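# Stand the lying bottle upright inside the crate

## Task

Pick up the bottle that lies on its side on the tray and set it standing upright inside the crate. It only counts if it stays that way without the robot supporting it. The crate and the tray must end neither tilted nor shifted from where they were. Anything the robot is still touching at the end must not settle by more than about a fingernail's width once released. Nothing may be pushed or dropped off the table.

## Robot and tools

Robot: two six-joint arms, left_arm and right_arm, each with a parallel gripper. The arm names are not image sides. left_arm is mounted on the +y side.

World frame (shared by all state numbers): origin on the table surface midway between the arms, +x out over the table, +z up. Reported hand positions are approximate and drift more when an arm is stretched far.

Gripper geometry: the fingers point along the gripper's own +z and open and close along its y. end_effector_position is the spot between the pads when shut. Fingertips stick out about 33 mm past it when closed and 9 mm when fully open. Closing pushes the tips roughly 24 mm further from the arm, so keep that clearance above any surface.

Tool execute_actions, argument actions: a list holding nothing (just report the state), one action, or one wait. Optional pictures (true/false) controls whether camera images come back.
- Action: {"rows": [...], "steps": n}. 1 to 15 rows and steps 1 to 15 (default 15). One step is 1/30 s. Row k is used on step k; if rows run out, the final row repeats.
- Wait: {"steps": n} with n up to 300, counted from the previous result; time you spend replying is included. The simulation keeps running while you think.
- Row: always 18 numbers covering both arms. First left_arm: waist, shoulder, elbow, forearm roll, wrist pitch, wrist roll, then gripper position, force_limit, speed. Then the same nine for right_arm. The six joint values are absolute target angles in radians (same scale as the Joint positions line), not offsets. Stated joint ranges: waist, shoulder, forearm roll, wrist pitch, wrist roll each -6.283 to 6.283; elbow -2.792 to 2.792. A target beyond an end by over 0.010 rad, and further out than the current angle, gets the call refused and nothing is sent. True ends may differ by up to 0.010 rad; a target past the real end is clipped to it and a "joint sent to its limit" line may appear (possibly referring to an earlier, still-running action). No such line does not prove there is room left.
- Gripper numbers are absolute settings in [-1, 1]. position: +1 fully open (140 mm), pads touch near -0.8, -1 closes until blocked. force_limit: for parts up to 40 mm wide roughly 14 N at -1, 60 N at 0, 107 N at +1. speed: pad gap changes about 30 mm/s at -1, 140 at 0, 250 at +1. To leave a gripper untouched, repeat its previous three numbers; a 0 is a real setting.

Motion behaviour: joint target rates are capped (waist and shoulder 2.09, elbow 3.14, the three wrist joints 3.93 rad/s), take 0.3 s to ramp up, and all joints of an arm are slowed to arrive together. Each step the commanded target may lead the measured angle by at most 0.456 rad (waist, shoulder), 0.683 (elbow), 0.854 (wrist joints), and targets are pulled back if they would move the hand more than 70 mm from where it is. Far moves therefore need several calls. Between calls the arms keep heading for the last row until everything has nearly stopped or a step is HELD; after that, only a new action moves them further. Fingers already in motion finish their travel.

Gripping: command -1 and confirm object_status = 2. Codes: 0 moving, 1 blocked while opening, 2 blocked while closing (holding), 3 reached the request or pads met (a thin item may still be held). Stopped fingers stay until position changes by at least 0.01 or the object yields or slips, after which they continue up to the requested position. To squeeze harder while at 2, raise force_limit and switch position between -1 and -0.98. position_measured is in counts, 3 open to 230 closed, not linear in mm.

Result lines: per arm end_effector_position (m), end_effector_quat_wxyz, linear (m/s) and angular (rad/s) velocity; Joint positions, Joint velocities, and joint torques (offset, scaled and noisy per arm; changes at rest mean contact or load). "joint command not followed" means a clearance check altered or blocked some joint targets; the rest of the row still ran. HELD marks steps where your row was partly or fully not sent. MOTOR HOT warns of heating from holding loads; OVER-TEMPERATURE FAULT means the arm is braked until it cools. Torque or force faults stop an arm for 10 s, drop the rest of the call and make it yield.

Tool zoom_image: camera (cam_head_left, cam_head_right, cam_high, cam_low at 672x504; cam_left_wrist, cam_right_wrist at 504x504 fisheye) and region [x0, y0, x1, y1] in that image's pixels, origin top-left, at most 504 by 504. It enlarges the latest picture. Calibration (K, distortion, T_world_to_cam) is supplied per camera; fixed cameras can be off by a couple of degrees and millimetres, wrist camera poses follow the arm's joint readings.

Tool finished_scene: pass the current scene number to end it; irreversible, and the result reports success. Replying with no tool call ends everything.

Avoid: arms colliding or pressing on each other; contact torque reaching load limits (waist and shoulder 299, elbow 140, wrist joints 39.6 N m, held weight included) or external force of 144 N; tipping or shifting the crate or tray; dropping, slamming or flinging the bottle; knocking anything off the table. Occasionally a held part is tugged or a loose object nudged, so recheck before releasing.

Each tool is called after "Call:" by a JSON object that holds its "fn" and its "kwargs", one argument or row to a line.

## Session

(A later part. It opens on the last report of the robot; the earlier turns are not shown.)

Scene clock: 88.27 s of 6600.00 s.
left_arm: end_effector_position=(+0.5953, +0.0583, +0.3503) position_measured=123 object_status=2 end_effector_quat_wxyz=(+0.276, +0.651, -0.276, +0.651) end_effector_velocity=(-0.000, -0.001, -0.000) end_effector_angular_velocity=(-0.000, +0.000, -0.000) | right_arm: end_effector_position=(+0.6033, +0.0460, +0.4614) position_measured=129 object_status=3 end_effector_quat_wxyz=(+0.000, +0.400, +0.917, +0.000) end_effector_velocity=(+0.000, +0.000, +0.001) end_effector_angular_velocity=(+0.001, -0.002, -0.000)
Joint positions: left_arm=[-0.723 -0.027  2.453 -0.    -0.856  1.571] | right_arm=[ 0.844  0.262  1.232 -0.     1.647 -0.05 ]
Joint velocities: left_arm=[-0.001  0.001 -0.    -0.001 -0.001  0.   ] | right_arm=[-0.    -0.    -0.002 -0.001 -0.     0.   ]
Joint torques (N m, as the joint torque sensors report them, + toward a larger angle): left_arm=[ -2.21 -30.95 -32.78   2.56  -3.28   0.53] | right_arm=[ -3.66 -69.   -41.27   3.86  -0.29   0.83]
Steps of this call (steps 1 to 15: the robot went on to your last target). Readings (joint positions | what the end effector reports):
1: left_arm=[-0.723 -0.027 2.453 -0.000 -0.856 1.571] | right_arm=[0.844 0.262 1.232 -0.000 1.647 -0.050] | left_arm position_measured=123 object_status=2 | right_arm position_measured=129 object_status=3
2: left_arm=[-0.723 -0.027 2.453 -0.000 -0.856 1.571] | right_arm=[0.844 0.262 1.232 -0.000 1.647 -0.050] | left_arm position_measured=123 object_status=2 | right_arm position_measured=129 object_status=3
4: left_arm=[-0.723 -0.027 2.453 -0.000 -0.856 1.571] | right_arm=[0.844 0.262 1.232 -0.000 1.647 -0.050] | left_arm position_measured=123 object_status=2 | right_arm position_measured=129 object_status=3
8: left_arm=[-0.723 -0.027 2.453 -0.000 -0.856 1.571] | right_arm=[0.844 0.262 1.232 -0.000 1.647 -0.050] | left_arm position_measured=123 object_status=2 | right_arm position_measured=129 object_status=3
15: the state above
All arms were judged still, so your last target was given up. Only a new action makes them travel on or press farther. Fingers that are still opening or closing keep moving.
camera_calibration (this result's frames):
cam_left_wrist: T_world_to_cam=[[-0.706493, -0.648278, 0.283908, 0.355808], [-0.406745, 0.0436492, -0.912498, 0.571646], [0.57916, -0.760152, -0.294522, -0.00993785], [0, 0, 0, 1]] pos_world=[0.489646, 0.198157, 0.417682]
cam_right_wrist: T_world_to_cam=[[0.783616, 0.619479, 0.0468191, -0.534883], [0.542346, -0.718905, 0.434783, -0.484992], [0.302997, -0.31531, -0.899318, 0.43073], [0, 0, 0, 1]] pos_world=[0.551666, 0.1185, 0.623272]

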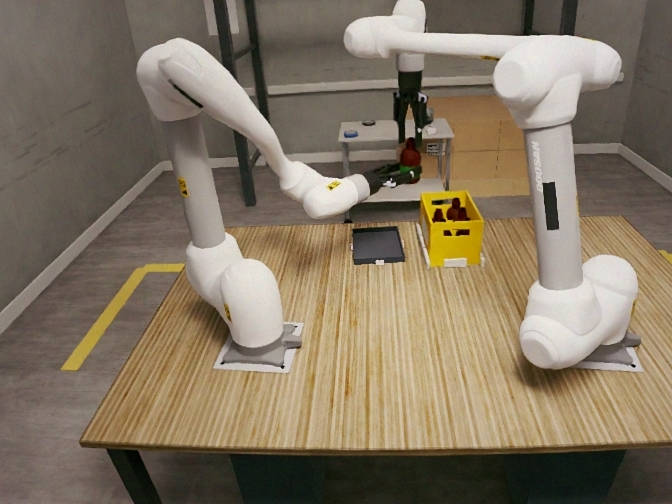

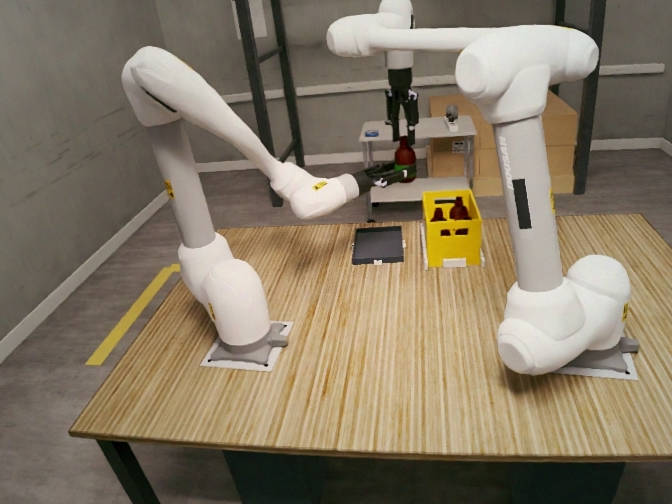

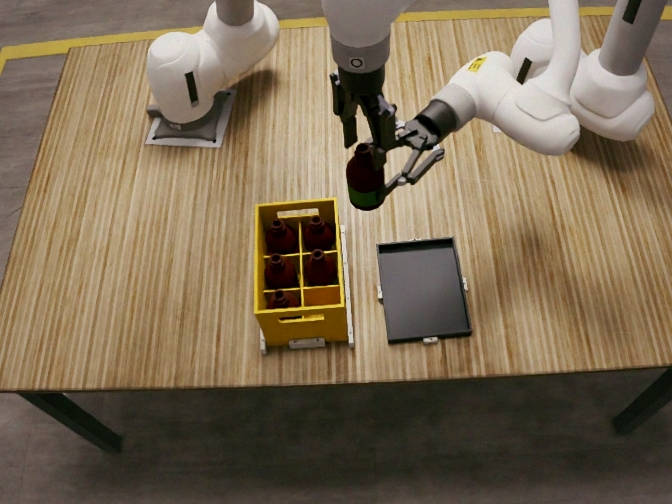

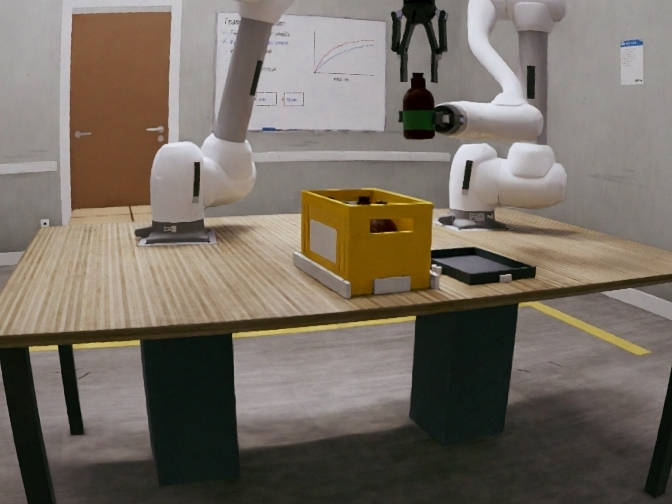

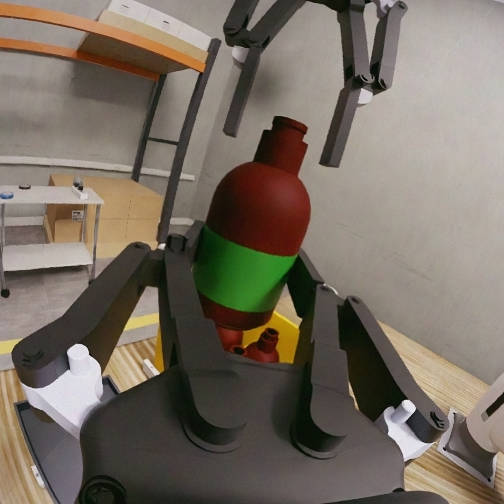

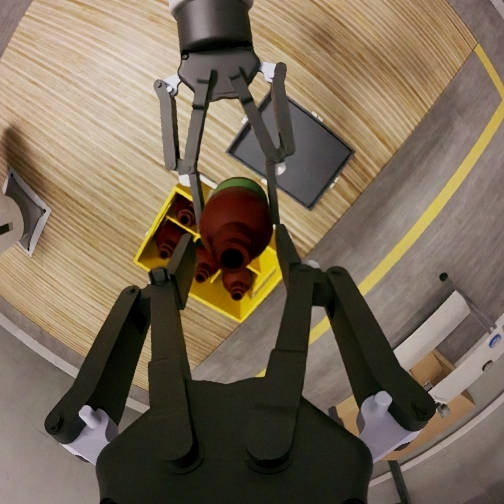

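Call:
{"fn": "execute_actions", "kwargs": {
  "actions": [
    {"rows":[[-0.723,-0.0265,2.453,0,-0.856,1.571,-1,0.3,-0.3,0.8435,0.2603,1.2495,0,1.6318,-0.05,0,0,0],[-0.723,-0.0265,2.453,0,-0.856,1.571,-1,0.3,-0.3,0.8435,0.2603,1.2495,0,1.6318,-0.05,0,0,0],[-0.723,-0.0265,2.453,0,-0.856,1.571,-1,0.3,-0.3,0.8435,0.2603,1.2495,0,1.6318,-0.05,0,0,0],[-0.723,-0.0265,2.453,0,-0.856,1.571,-1,0.3,-0.3,0.8435,0.2603,1.2495,0,1.6318,-0.05,0,0,0],[-0.723,-0.0265,2.453,0,-0.856,1.571,-1,0.3,-0.3,0.8435,0.2603,1.2495,0,1.6318,-0.05,0,0,0],[-0.723,-0.0265,2.453,0,-0.856,1.571,-1,0.3,-0.3,0.8435,0.2603,1.2495,0,1.6318,-0.05,0,0,0],[-0.723,-0.0265,2.453,0,-0.856,1.571,-1,0.3,-0.3,0.8435,0.2603,1.2495,0,1.6318,-0.05,0,0,0],[-0.723,-0.0265,2.453,0,-0.856,1.571,-1,0.3,-0.3,0.8435,0.2603,1.2495,0,1.6318,-0.05,-1,0.5,-0.5]],"steps":15}
  ],
  "pictures": false
}}

Call:
{"fn": "execute_actions", "kwargs": {
  "actions": [
    {"steps":15}
  ]
}}

Call:
{"fn": "zoom_image", "kwargs": {
  "camera": "cam_low",
  "region": [350,0,510,150]
}}

Scene clock: 101.40 s of 6600.00 s.
left_arm: end_effector_position=(+0.5953, +0.0583, +0.3503) position_measured=123 object_status=2 end_effector_quat_wxyz=(+0.276, +0.651, -0.276, +0.651) end_effector_velocity=(-0.000, +0.000, -0.001) end_effector_angular_velocity=(+0.002, +0.000, -0.000) | right_arm: end_effector_position=(+0.6027, +0.0455, +0.4532) position_measured=157 object_status=0 end_effector_quat_wxyz=(-0.000, +0.400, +0.917, +0.000) end_effector_velocity=(+0.000, -0.000, +0.000) end_effector_angular_velocity=(-0.001, -0.001, -0.000)
Joint positions: left_arm=[-0.723 -0.027  2.453 -0.    -0.856  1.571] | right_arm=[ 0.843  0.26   1.249  0.     1.632 -0.05 ]
Joint velocities: left_arm=[ 0.    -0.     0.001  0.001  0.002  0.001] | right_arm=[ 0.    -0.     0.    -0.001 -0.    -0.   ]
Joint torques (N m, as the joint torque sensors report them, + toward a larger angle): left_arm=[ -5.16 -29.9  -32.69   2.66  -3.2    0.49] | right_arm=[ -3.3  -68.81 -41.22   3.83  -0.29   0.8 ]
Steps of this call (steps 1 to 90: nothing new was sent; then 9.63 s passed at rest; steps 91 to 105: all 15 steps of this action). Readings (joint positions | what the end effector reports):
91: left_arm=[-0.723 -0.027 2.453 -0.000 -0.856 1.571] | right_arm=[0.843 0.262 1.232 0.000 1.647 -0.050] | left_arm position_measured=123 object_status=2 | right_arm position_measured=129 object_status=3
92: left_arm=[-0.723 -0.027 2.453 -0.000 -0.856 1.571] | right_arm=[0.843 0.262 1.236 0.000 1.644 -0.050] | left_arm position_measured=123 object_status=2 | right_arm position_measured=129 object_status=3
94: left_arm=[-0.723 -0.027 2.453 -0.000 -0.856 1.571] | right_arm=[0.843 0.261 1.246 0.000 1.635 -0.050] | left_arm position_measured=123 object_status=2 | right_arm position_measured=129 object_status=3
98: left_arm=[-0.723 -0.027 2.453 -0.000 -0.856 1.571] | right_arm=[0.843 0.260 1.249 0.000 1.632 -0.050] | left_arm position_measured=123 object_status=2 | right_arm position_measured=129 object_status=0
105: the state above

Scene clock: 101.90 s of 6600.00 s.
left_arm: end_effector_position=(+0.5953, +0.0583, +0.3503) position_measured=123 object_status=2 end_effector_quat_wxyz=(+0.276, +0.651, -0.276, +0.651) end_effector_velocity=(+0.000, -0.000, +0.000) end_effector_angular_velocity=(-0.001, -0.001, -0.001) | right_arm: end_effector_position=(+0.6027, +0.0454, +0.4532) position_measured=185 object_status=2 end_effector_quat_wxyz=(+0.000, +0.400, +0.917, +0.000) end_effector_velocity=(+0.001, -0.000, -0.000) end_effector_angular_velocity=(-0.001, -0.001, +0.000)
Joint positions: left_arm=[-0.723 -0.027  2.453 -0.    -0.856  1.571] | right_arm=[ 0.843  0.26   1.25   0.     1.632 -0.05 ]
Joint velocities: left_arm=[ 0.     0.001 -0.     0.001 -0.002 -0.001] | right_arm=[ 0.     0.001 -0.001 -0.001 -0.    -0.   ]
Joint torques (N m, as the joint torque sensors report them, + toward a larger angle): left_arm=[-10.5  -33.58 -38.43   5.46  -5.51   1.88] | right_arm=[ -3.84 -59.85 -39.25   4.03  -2.98   0.84]
Steps of this call (steps 1 to 15: the robot went on to your last target). Readings (joint positions | what the end effector reports):
1: left_arm=[-0.723 -0.027 2.453 -0.000 -0.856 1.571] | right_arm=[0.843 0.260 1.249 0.000 1.632 -0.050] | left_arm position_measured=123 object_status=2 | right_arm position_measured=162 object_status=0
2: left_arm=[-0.723 -0.027 2.453 -0.000 -0.856 1.571] | right_arm=[0.843 0.260 1.249 0.000 1.632 -0.050] | left_arm position_measured=123 object_status=2 | right_arm position_measured=167 object_status=0
4: left_arm=[-0.723 -0.027 2.453 -0.000 -0.856 1.571] | right_arm=[0.843 0.260 1.250 0.000 1.632 -0.050] | left_arm position_measured=123 object_status=2 | right_arm position_measured=176 object_status=0
8: left_arm=[-0.723 -0.027 2.453 -0.000 -0.856 1.571] | right_arm=[0.843 0.260 1.250 0.000 1.632 -0.050] | left_arm position_measured=123 object_status=2 | right_arm position_measured=185 object_status=0
15: the state above
All arms were judged still, so your last target was given up. Only a new action makes them travel on or press farther. Fingers that are still opening or closing keep moving.
camera_calibration (this result's frames):
cam_left_wrist: T_world_to_cam=[[-0.706441, -0.648311, 0.28396, 0.355781], [-0.406783, 0.0435889, -0.912484, 0.571673], [0.579196, -0.760127, -0.294515, -0.00996079], [0, 0, 0, 1]] pos_world=[0.489655, 0.198167, 0.417681]
cam_right_wrist: T_world_to_cam=[[0.783624, 0.619474, 0.0467561, -0.533688], [0.54236, -0.718893, 0.434784, -0.481502], [0.30295, -0.315349, -0.89932, 0.423454], [0, 0, 0, 1]] pos_world=[0.551073, 0.117992, 0.615123]

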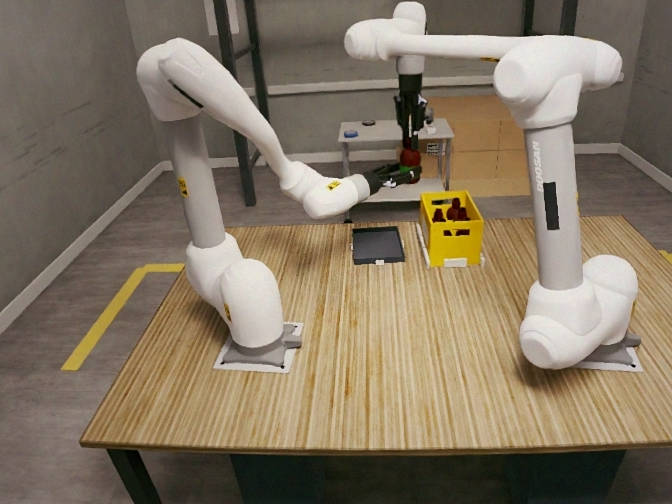

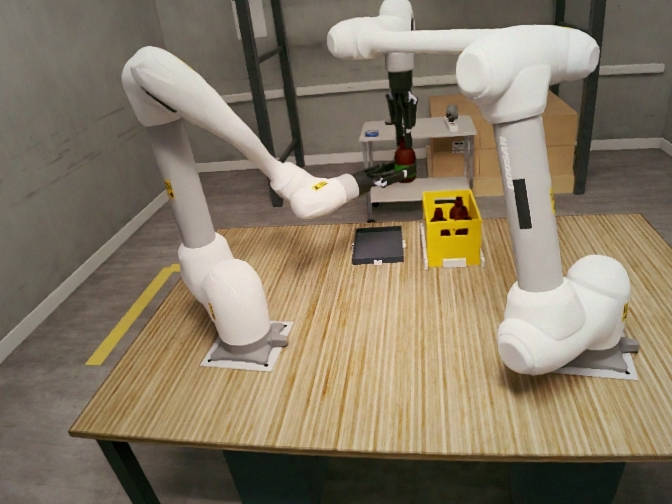

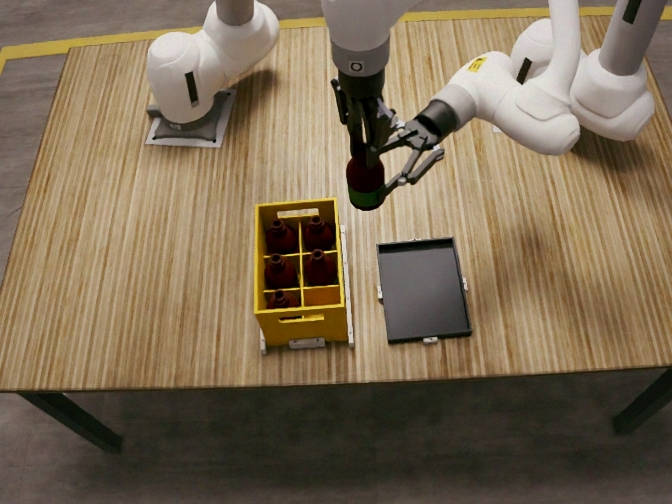

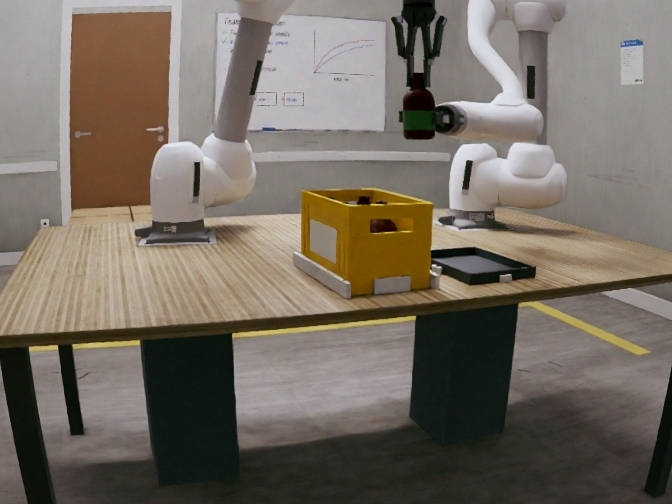

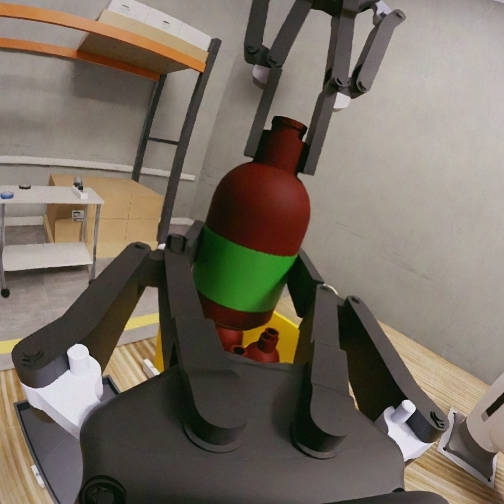

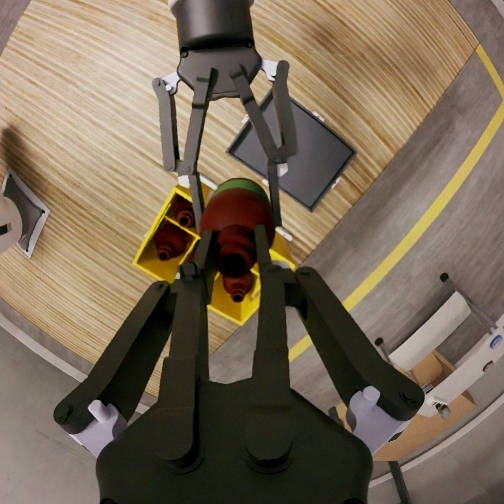

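Region (350, 0, 510, 150) of cam_low's 672x504 image, scaled by 3.150, with more detail than that image has; it fills the top 472 rows of this view, and the rest is white.

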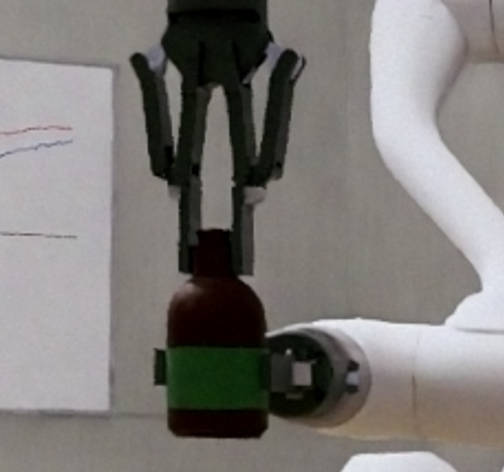

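Call:
{"fn": "zoom_image", "kwargs": {
  "camera": "cam_left_wrist",
  "region": [200,60,360,220]
}}

Call:
{"fn": "zoom_image", "kwargs": {
  "camera": "cam_head_right",
  "region": [360,90,450,190]
}}

Region (200, 60, 360, 220) of cam_left_wrist's 504x504 image, scaled by 3.150, with more detail than that image has.

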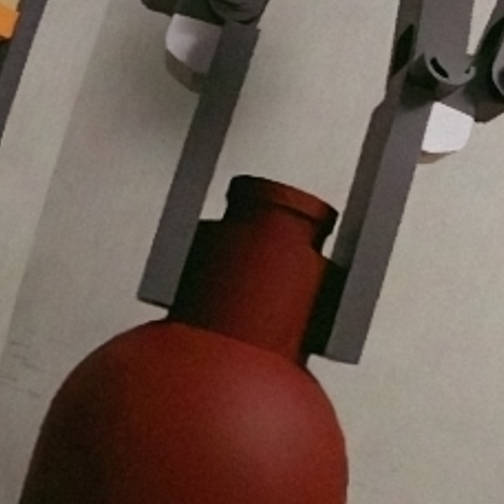

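Region (360, 90, 450, 190) of cam_head_right's 672x504 image, scaled by 5.040, with more detail than that image has; it fills the left 454 columns of this view, and the rest is white.

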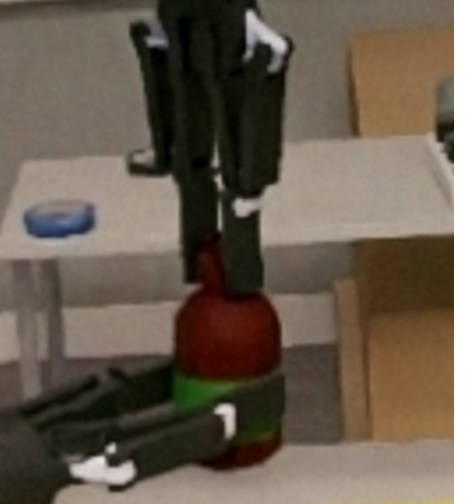

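Call:
{"fn": "execute_actions", "kwargs": {
  "actions": [
    {"rows":[[-0.723,-0.0265,2.453,0,-0.856,1.571,1,0.3,0,0.8435,0.2603,1.2495,0,1.6318,-0.05,-1,0.5,-0.5]],"steps":15}
  ],
  "pictures": false
}}

Call:
{"fn": "execute_actions", "kwargs": {
  "actions": [
    {"rows":[[-0.723,-0.0265,2.453,0,-0.856,1.571,1,0.3,0,0.73,0.295,1.22,0,1.6266,-0.18,-1,0.5,-0.5]],"steps":15}
  ],
  "pictures": false
}}

Call:
{"fn": "execute_actions", "kwargs": {
  "actions": [
    {"rows":[[-0.55,-0.0265,2.453,0,-0.856,1.571,1,0.3,0,0.619,0.348,1.1929,0,1.6005,-0.311,-1,0.5,-0.5]],"steps":15}
  ],
  "pictures": false
}}

Call:
{"fn": "execute_actions", "kwargs": {
  "actions": [
    {"rows":[[-0.4,-0.0265,2.453,0,-0.856,1.571,1,0.3,0,0.619,0.348,1.1929,0,1.6005,-0.311,-1,0.5,-0.5]],"steps":15}
  ]
}}

Call:
{"fn": "zoom_image", "kwargs": {
  "camera": "cam_right_wrist",
  "region": [100,120,380,400]
}}

Scene clock: 128.00 s of 6600.00 s.
left_arm: end_effector_position=(+0.5953, +0.0583, +0.3504) position_measured=22 object_status=0 end_effector_quat_wxyz=(+0.276, +0.651, -0.276, +0.651) end_effector_velocity=(-0.000, -0.000, -0.000) end_effector_angular_velocity=(+0.002, -0.001, -0.001) | right_arm: end_effector_position=(+0.6027, +0.0455, +0.4531) position_measured=185 object_status=2 end_effector_quat_wxyz=(-0.000, +0.400, +0.917, -0.000) end_effector_velocity=(-0.000, -0.001, -0.000) end_effector_angular_velocity=(-0.001, -0.000, -0.000)
Joint positions: left_arm=[-0.723 -0.027  2.453  0.    -0.856  1.571] | right_arm=[ 0.843  0.26   1.249 -0.     1.632 -0.05 ]
Joint velocities: left_arm=[-0.    -0.     0.     0.001  0.001  0.001] | right_arm=[ 0.    -0.001  0.002 -0.001 -0.     0.   ]
Joint torques (N m, as the joint torque sensors report them, + toward a larger angle): left_arm=[ -4.8  -26.77 -30.34   2.56  -2.24   0.73] | right_arm=[ -3.24 -70.96 -43.     3.77  -0.39   0.88]
Steps of this call (steps 1 to 90: nothing new was sent; then 22.60 s passed at rest; steps 91 to 105: all 15 steps of this action). Readings (joint positions | what the end effector reports):
91: left_arm=[-0.723 -0.027 2.453 0.000 -0.856 1.571] | right_arm=[0.843 0.260 1.249 -0.000 1.632 -0.050] | left_arm position_measured=123 object_status=0 | right_arm position_measured=185 object_status=2
92: left_arm=[-0.723 -0.027 2.453 0.000 -0.856 1.571] | right_arm=[0.843 0.260 1.249 -0.000 1.632 -0.050] | left_arm position_measured=123 object_status=0 | right_arm position_measured=185 object_status=2
94: left_arm=[-0.723 -0.027 2.453 0.000 -0.856 1.571] | right_arm=[0.843 0.260 1.249 -0.000 1.632 -0.050] | left_arm position_measured=106 object_status=0 | right_arm position_measured=185 object_status=2
98: left_arm=[-0.723 -0.027 2.453 0.000 -0.856 1.571] | right_arm=[0.843 0.260 1.249 -0.000 1.632 -0.050] | left_arm position_measured=75 object_status=0 | right_arm position_measured=185 object_status=2
105: the state above

Scene clock: 128.50 s of 6600.00 s.
left_arm: end_effector_position=(+0.5953, +0.0583, +0.3503) position_measured=3 object_status=3 end_effector_quat_wxyz=(+0.276, +0.651, -0.276, +0.651) end_effector_velocity=(+0.001, +0.000, +0.000) end_effector_angular_velocity=(-0.001, +0.002, +0.001) | right_arm: end_effector_position=(+0.6719, -0.0058, +0.4444) position_measured=185 object_status=2 end_effector_quat_wxyz=(+0.000, +0.392, +0.920, -0.000) end_effector_velocity=(+0.001, -0.001, -0.001) end_effector_angular_velocity=(-0.001, +0.002, -0.001)
Joint positions: left_arm=[-0.723 -0.027  2.453  0.    -0.856  1.571] | right_arm=[ 0.73   0.295  1.22  -0.     1.627 -0.18 ]
Joint velocities: left_arm=[ 0.     0.    -0.001 -0.001  0.001 -0.002] | right_arm=[-0.003  0.001  0.001  0.001 -0.    -0.002]
Joint torques (N m, as the joint torque sensors report them, + toward a larger angle): left_arm=[ -5.21 -27.44 -30.45   2.74  -2.23   0.38] | right_arm=[ -1.21 -74.83 -42.49   4.47  -0.27   0.73]
Steps of this call (steps 1 to 15: all 15 steps of this action). Readings (joint positions | what the end effector reports):
1: left_arm=[-0.723 -0.027 2.453 0.000 -0.856 1.571] | right_arm=[0.843 0.260 1.249 -0.000 1.632 -0.050] | left_arm position_measured=15 object_status=0 | right_arm position_measured=185 object_status=2
2: left_arm=[-0.723 -0.027 2.453 0.000 -0.856 1.571] | right_arm=[0.841 0.261 1.249 -0.000 1.632 -0.054] | left_arm position_measured=7 object_status=0 | right_arm position_measured=185 object_status=2
4: left_arm=[-0.723 -0.027 2.453 0.000 -0.856 1.571] | right_arm=[0.813 0.269 1.241 -0.000 1.630 -0.085] | left_arm position_measured=3 object_status=0 | right_arm position_measured=185 object_status=2
8: left_arm=[-0.723 -0.027 2.453 0.000 -0.856 1.571] | right_arm=[0.740 0.292 1.223 -0.000 1.627 -0.167] | left_arm position_measured=3 object_status=3 | right_arm position_measured=185 object_status=2
15: the state above

Scene clock: 129.00 s of 6600.00 s.
left_arm: end_effector_position=(+0.6679, +0.1511, +0.3503) position_measured=3 object_status=3 end_effector_quat_wxyz=(+0.218, +0.672, -0.218, +0.673) end_effector_velocity=(+0.002, +0.004, +0.000) end_effector_angular_velocity=(+0.001, -0.000, +0.007) | right_arm: end_effector_position=(+0.7449, -0.0599, +0.4196) position_measured=185 object_status=2 end_effector_quat_wxyz=(+0.000, +0.383, +0.924, +0.000) end_effector_velocity=(+0.001, -0.001, -0.001) end_effector_angular_velocity=(+0.001, +0.003, -0.000)
Joint positions: left_arm=[-0.55  -0.027  2.453 -0.    -0.856  1.571] | right_arm=[ 0.619  0.348  1.193 -0.     1.601 -0.311]
Joint velocities: left_arm=[ 0.006 -0.     0.    -0.001  0.     0.001] | right_arm=[-0.003  0.001  0.001  0.002  0.    -0.002]
Joint torques (N m, as the joint torque sensors report them, + toward a larger angle): left_arm=[ -3.5  -28.26 -31.18   2.51  -2.32   0.49] | right_arm=[  1.37 -80.59 -42.9    4.21  -0.36   0.74]
Steps of this call (steps 1 to 15: all 15 steps of this action). Readings (joint positions | what the end effector reports):
1: left_arm=[-0.723 -0.027 2.453 0.000 -0.856 1.571] | right_arm=[0.730 0.295 1.220 -0.000 1.627 -0.180] | left_arm position_measured=3 object_status=3 | right_arm position_measured=185 object_status=2
2: left_arm=[-0.720 -0.026 2.453 0.000 -0.856 1.571] | right_arm=[0.727 0.296 1.219 0.000 1.626 -0.184] | left_arm position_measured=3 object_status=3 | right_arm position_measured=185 object_status=2
4: left_arm=[-0.693 -0.026 2.453 0.000 -0.856 1.571] | right_arm=[0.700 0.309 1.212 0.000 1.619 -0.217] | left_arm position_measured=3 object_status=3 | right_arm position_measured=185 object_status=2
8: left_arm=[-0.601 -0.026 2.453 -0.000 -0.856 1.571] | right_arm=[0.631 0.342 1.196 -0.000 1.603 -0.296] | left_arm position_measured=3 object_status=3 | right_arm position_measured=185 object_status=2
15: the state above

Scene clock: 129.50 s of 6600.00 s.
left_arm: end_effector_position=(+0.7173, +0.2410, +0.3503) position_measured=3 object_status=3 end_effector_quat_wxyz=(+0.167, +0.687, -0.167, +0.687) end_effector_velocity=(+0.001, +0.002, -0.001) end_effector_angular_velocity=(+0.000, +0.001, +0.003) | right_arm: end_effector_position=(+0.7450, -0.0601, +0.4195) position_measured=185 object_status=2 end_effector_quat_wxyz=(+0.000, +0.383, +0.924, +0.000) end_effector_velocity=(+0.000, -0.001, -0.000) end_effector_angular_velocity=(-0.002, -0.001, -0.001)
Joint positions: left_arm=[-0.4   -0.027  2.453 -0.    -0.856  1.571] | right_arm=[ 0.619  0.348  1.193 -0.     1.601 -0.311]
Joint velocities: left_arm=[ 0.003  0.     0.     0.001  0.    -0.001] | right_arm=[-0.     0.    -0.    -0.002 -0.     0.   ]
Joint torques (N m, as the joint torque sensors report them, + toward a larger angle): left_arm=[ -5.48 -29.14 -30.89   2.53  -2.21   0.41] | right_arm=[ -2.6  -79.78 -42.71   3.96  -0.4    0.84]
Steps of this call (steps 1 to 15: all 15 steps of this action). Readings (joint positions | what the end effector reports):
1: left_arm=[-0.550 -0.027 2.453 -0.000 -0.856 1.571] | right_arm=[0.619 0.348 1.193 -0.000 1.601 -0.311] | left_arm position_measured=3 object_status=3 | right_arm position_measured=185 object_status=2
2: left_arm=[-0.547 -0.027 2.453 -0.000 -0.856 1.571] | right_arm=[0.619 0.348 1.193 -0.000 1.601 -0.311] | left_arm position_measured=3 object_status=3 | right_arm position_measured=185 object_status=2
4: left_arm=[-0.519 -0.027 2.453 -0.000 -0.856 1.571] | right_arm=[0.619 0.348 1.193 -0.000 1.601 -0.311] | left_arm position_measured=3 object_status=3 | right_arm position_measured=185 object_status=2
8: left_arm=[-0.430 -0.027 2.453 -0.000 -0.856 1.571] | right_arm=[0.619 0.348 1.193 -0.000 1.601 -0.311] | left_arm position_measured=3 object_status=3 | right_arm position_measured=185 object_status=2
15: the state above
camera_calibration (this result's frames):
cam_left_wrist: T_world_to_cam=[[-0.464351, -0.838901, 0.283942, 0.43266], [-0.39961, -0.0876544, -0.912485, 0.639793], [0.790373, -0.53718, -0.294531, -0.14694], [0, 0, 0, 1]] pos_world=[0.572711, 0.340106, 0.417673]
cam_right_wrist: T_world_to_cam=[[0.760484, 0.647662, 0.0468746, -0.559415], [0.568172, -0.69862, 0.434869, -0.637947], [0.314396, -0.304078, -0.899273, 0.308887], [0, 0, 0, 1]] pos_world=[0.690777, 0.0105554, 0.58142]

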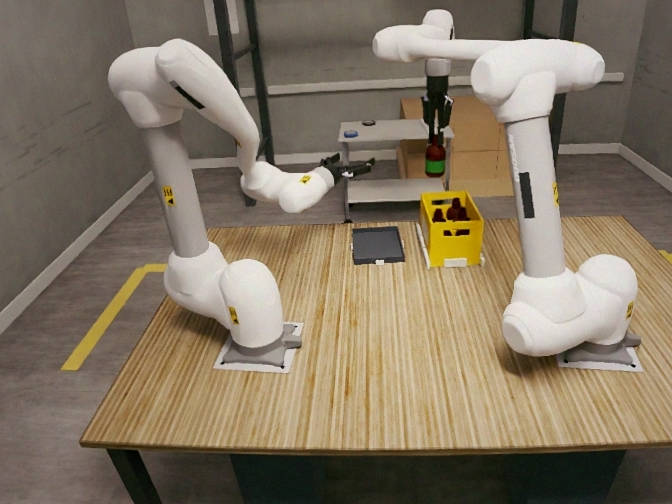

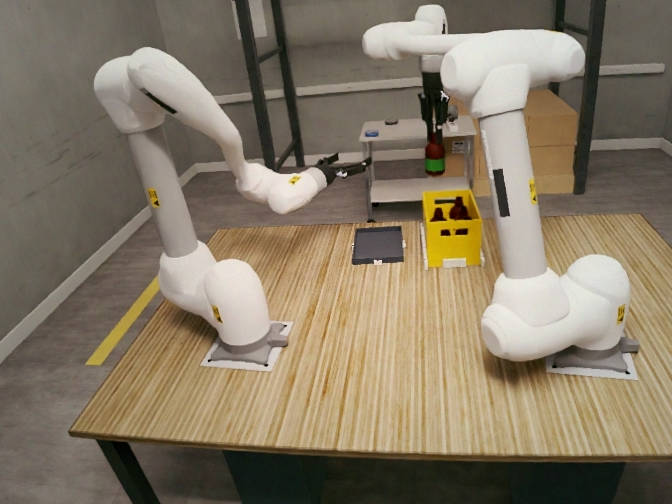

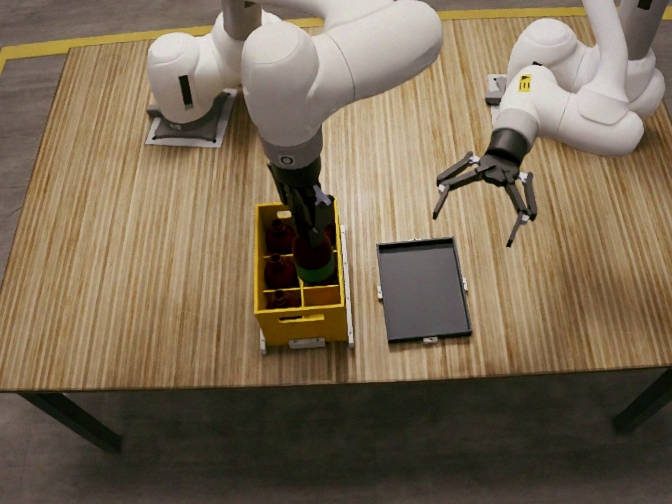

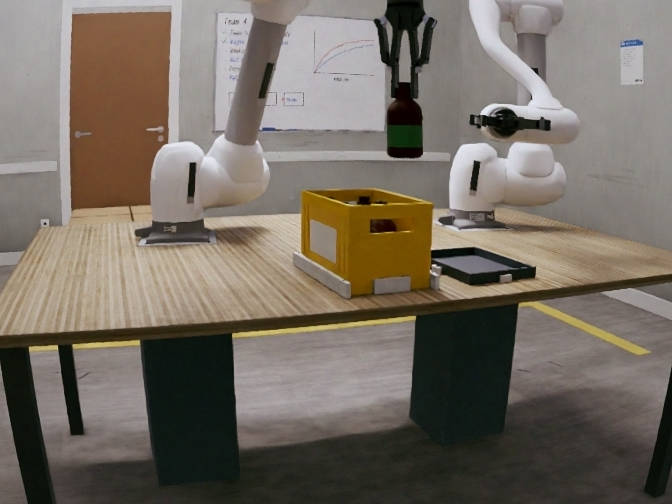

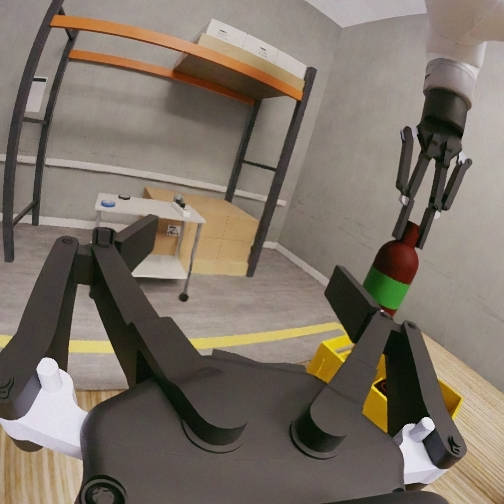

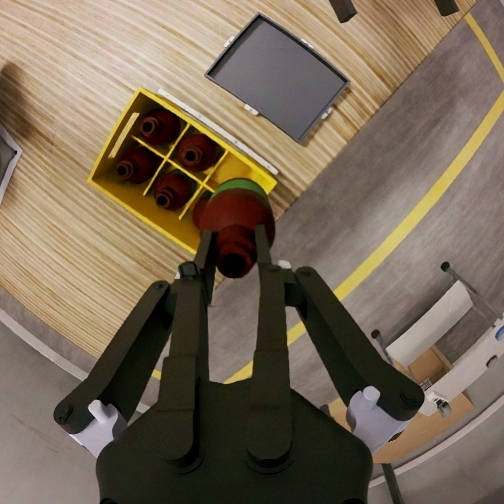

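Region (100, 120, 380, 400) of cam_right_wrist's 504x504 image, scaled by 1.800, with more detail than that image has.

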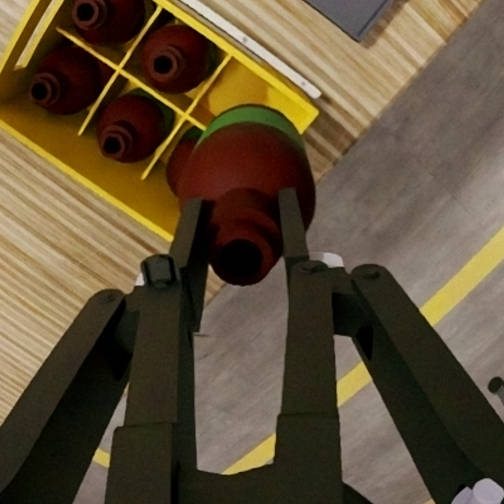

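Call:
{"fn": "execute_actions", "kwargs": {
  "actions": [
    {"rows":[[-0.4,-0.0265,2.453,0,-0.856,1.571,1,0.3,0,0.619,0.3536,1.3285,0,1.4595,-0.311,-1,0.5,-0.5]],"steps":15}
  ]
}}

Call:
{"fn": "zoom_image", "kwargs": {
  "camera": "cam_right_wrist",
  "region": [100,80,380,360]
}}

Call:
{"fn": "zoom_image", "kwargs": {
  "camera": "cam_low",
  "region": [290,80,490,300]
}}

Scene clock: 144.33 s of 6600.00 s.
left_arm: end_effector_position=(+0.7173, +0.2411, +0.3503) position_measured=3 object_status=3 end_effector_quat_wxyz=(+0.167, +0.687, -0.167, +0.687) end_effector_velocity=(+0.000, +0.000, +0.000) end_effector_angular_velocity=(-0.003, +0.001, +0.001) | right_arm: end_effector_position=(+0.7450, -0.0600, +0.3395) position_measured=185 object_status=2 end_effector_quat_wxyz=(-0.000, +0.383, +0.924, -0.000) end_effector_velocity=(+0.000, +0.001, +0.000) end_effector_angular_velocity=(+0.002, -0.001, +0.000)
Joint positions: left_arm=[-0.4   -0.027  2.453  0.    -0.856  1.571] | right_arm=[ 0.619  0.354  1.328  0.     1.46  -0.311]
Joint velocities: left_arm=[ 0.    -0.    -0.    -0.001 -0.    -0.003] | right_arm=[-0.    -0.001  0.     0.001 -0.001 -0.   ]
Joint torques (N m, as the joint torque sensors report them, + toward a larger angle): left_arm=[ -4.84 -27.34 -31.18   2.44  -2.36   0.31] | right_arm=[ -3.84 -80.51 -43.56   3.86  -0.13   0.67]
Steps of this call (steps 1 to 15: the robot went on to your last target; steps 16 to 90: nothing new was sent; then 11.33 s passed at rest; steps 91 to 105: all 15 steps of this action). Readings (joint positions | what the end effector reports):
91: left_arm=[-0.400 -0.027 2.453 0.000 -0.856 1.571] | right_arm=[0.619 0.348 1.193 0.000 1.600 -0.311] | left_arm position_measured=3 object_status=3 | right_arm position_measured=185 object_status=2
92: left_arm=[-0.400 -0.027 2.453 0.000 -0.856 1.571] | right_arm=[0.619 0.348 1.197 0.000 1.596 -0.311] | left_arm position_measured=3 object_status=3 | right_arm position_measured=185 object_status=2
94: left_arm=[-0.400 -0.027 2.453 0.000 -0.856 1.571] | right_arm=[0.619 0.349 1.239 0.000 1.553 -0.311] | left_arm position_measured=3 object_status=3 | right_arm position_measured=185 object_status=2
98: left_arm=[-0.400 -0.027 2.453 0.000 -0.856 1.571] | right_arm=[0.619 0.354 1.322 0.000 1.466 -0.311] | left_arm position_measured=3 object_status=3 | right_arm position_measured=185 object_status=2
105: the state above
camera_calibration (this result's frames):
cam_left_wrist: T_world_to_cam=[[-0.464188, -0.839003, 0.283908, 0.432724], [-0.399563, -0.0877158, -0.9125, 0.639831], [0.790493, -0.53701, -0.294517, -0.147049], [0, 0, 0, 1]] pos_world=[0.572759, 0.340213, 0.417683]
cam_right_wrist: T_world_to_cam=[[0.760504, 0.647656, 0.0466434, -0.555619], [0.568278, -0.698606, 0.434751, -0.603185], [0.314155, -0.304124, -0.899342, 0.237157], [0, 0, 0, 1]] pos_world=[0.690824, 0.0105859, 0.501437]

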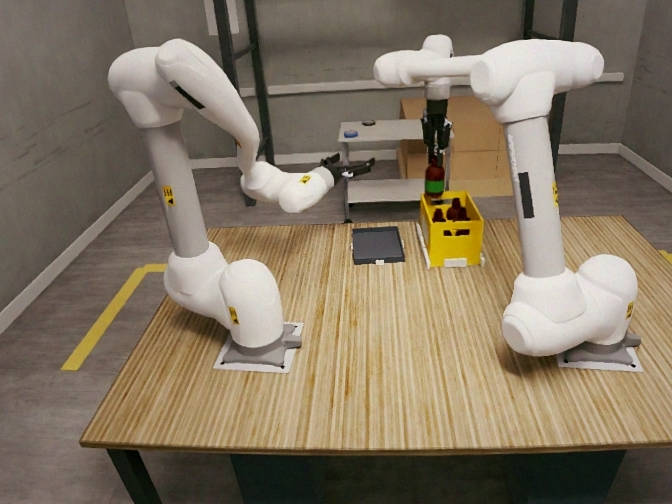

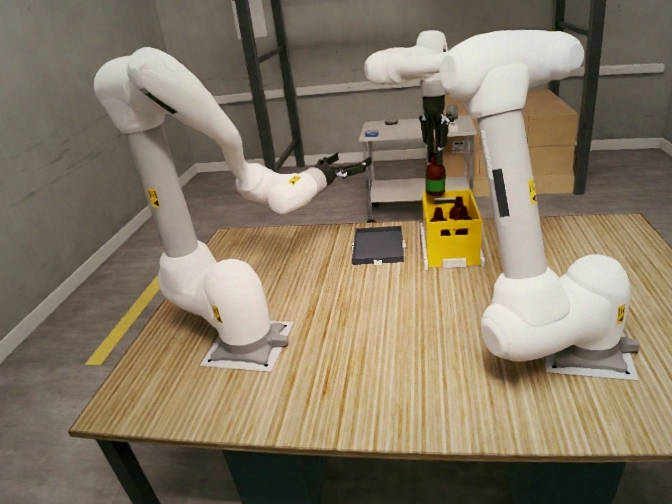

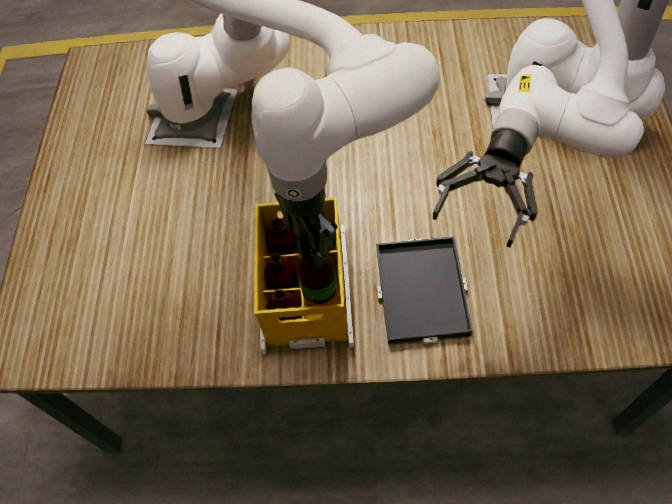

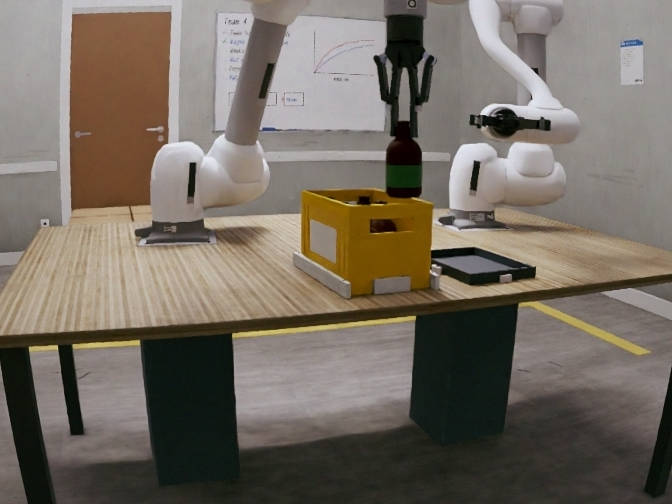

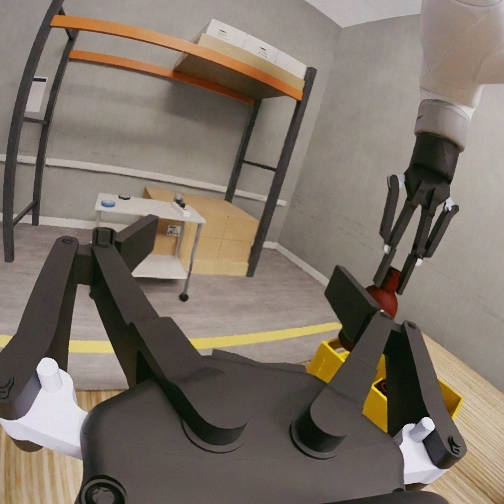

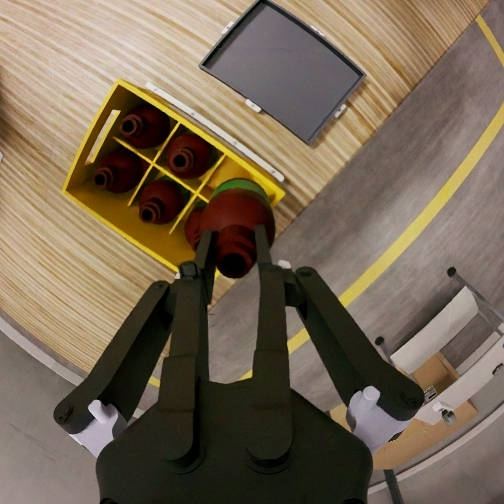

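Region (100, 80, 380, 360) of cam_right_wrist's 504x504 image, scaled by 1.800, with more detail than that image has.

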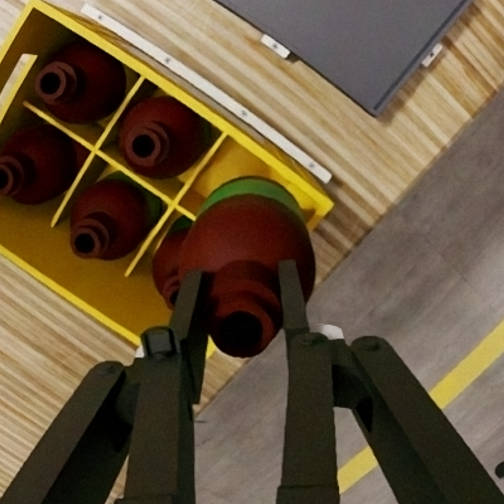

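Region (290, 80, 490, 300) of cam_low's 672x504 image, scaled by 2.291, with more detail than that image has; it fills the left 458 columns of this view, and the rest is white.

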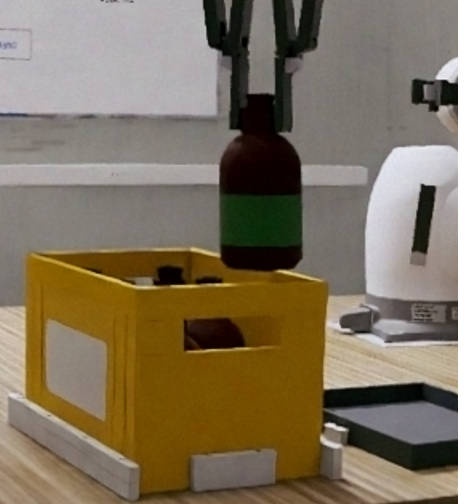

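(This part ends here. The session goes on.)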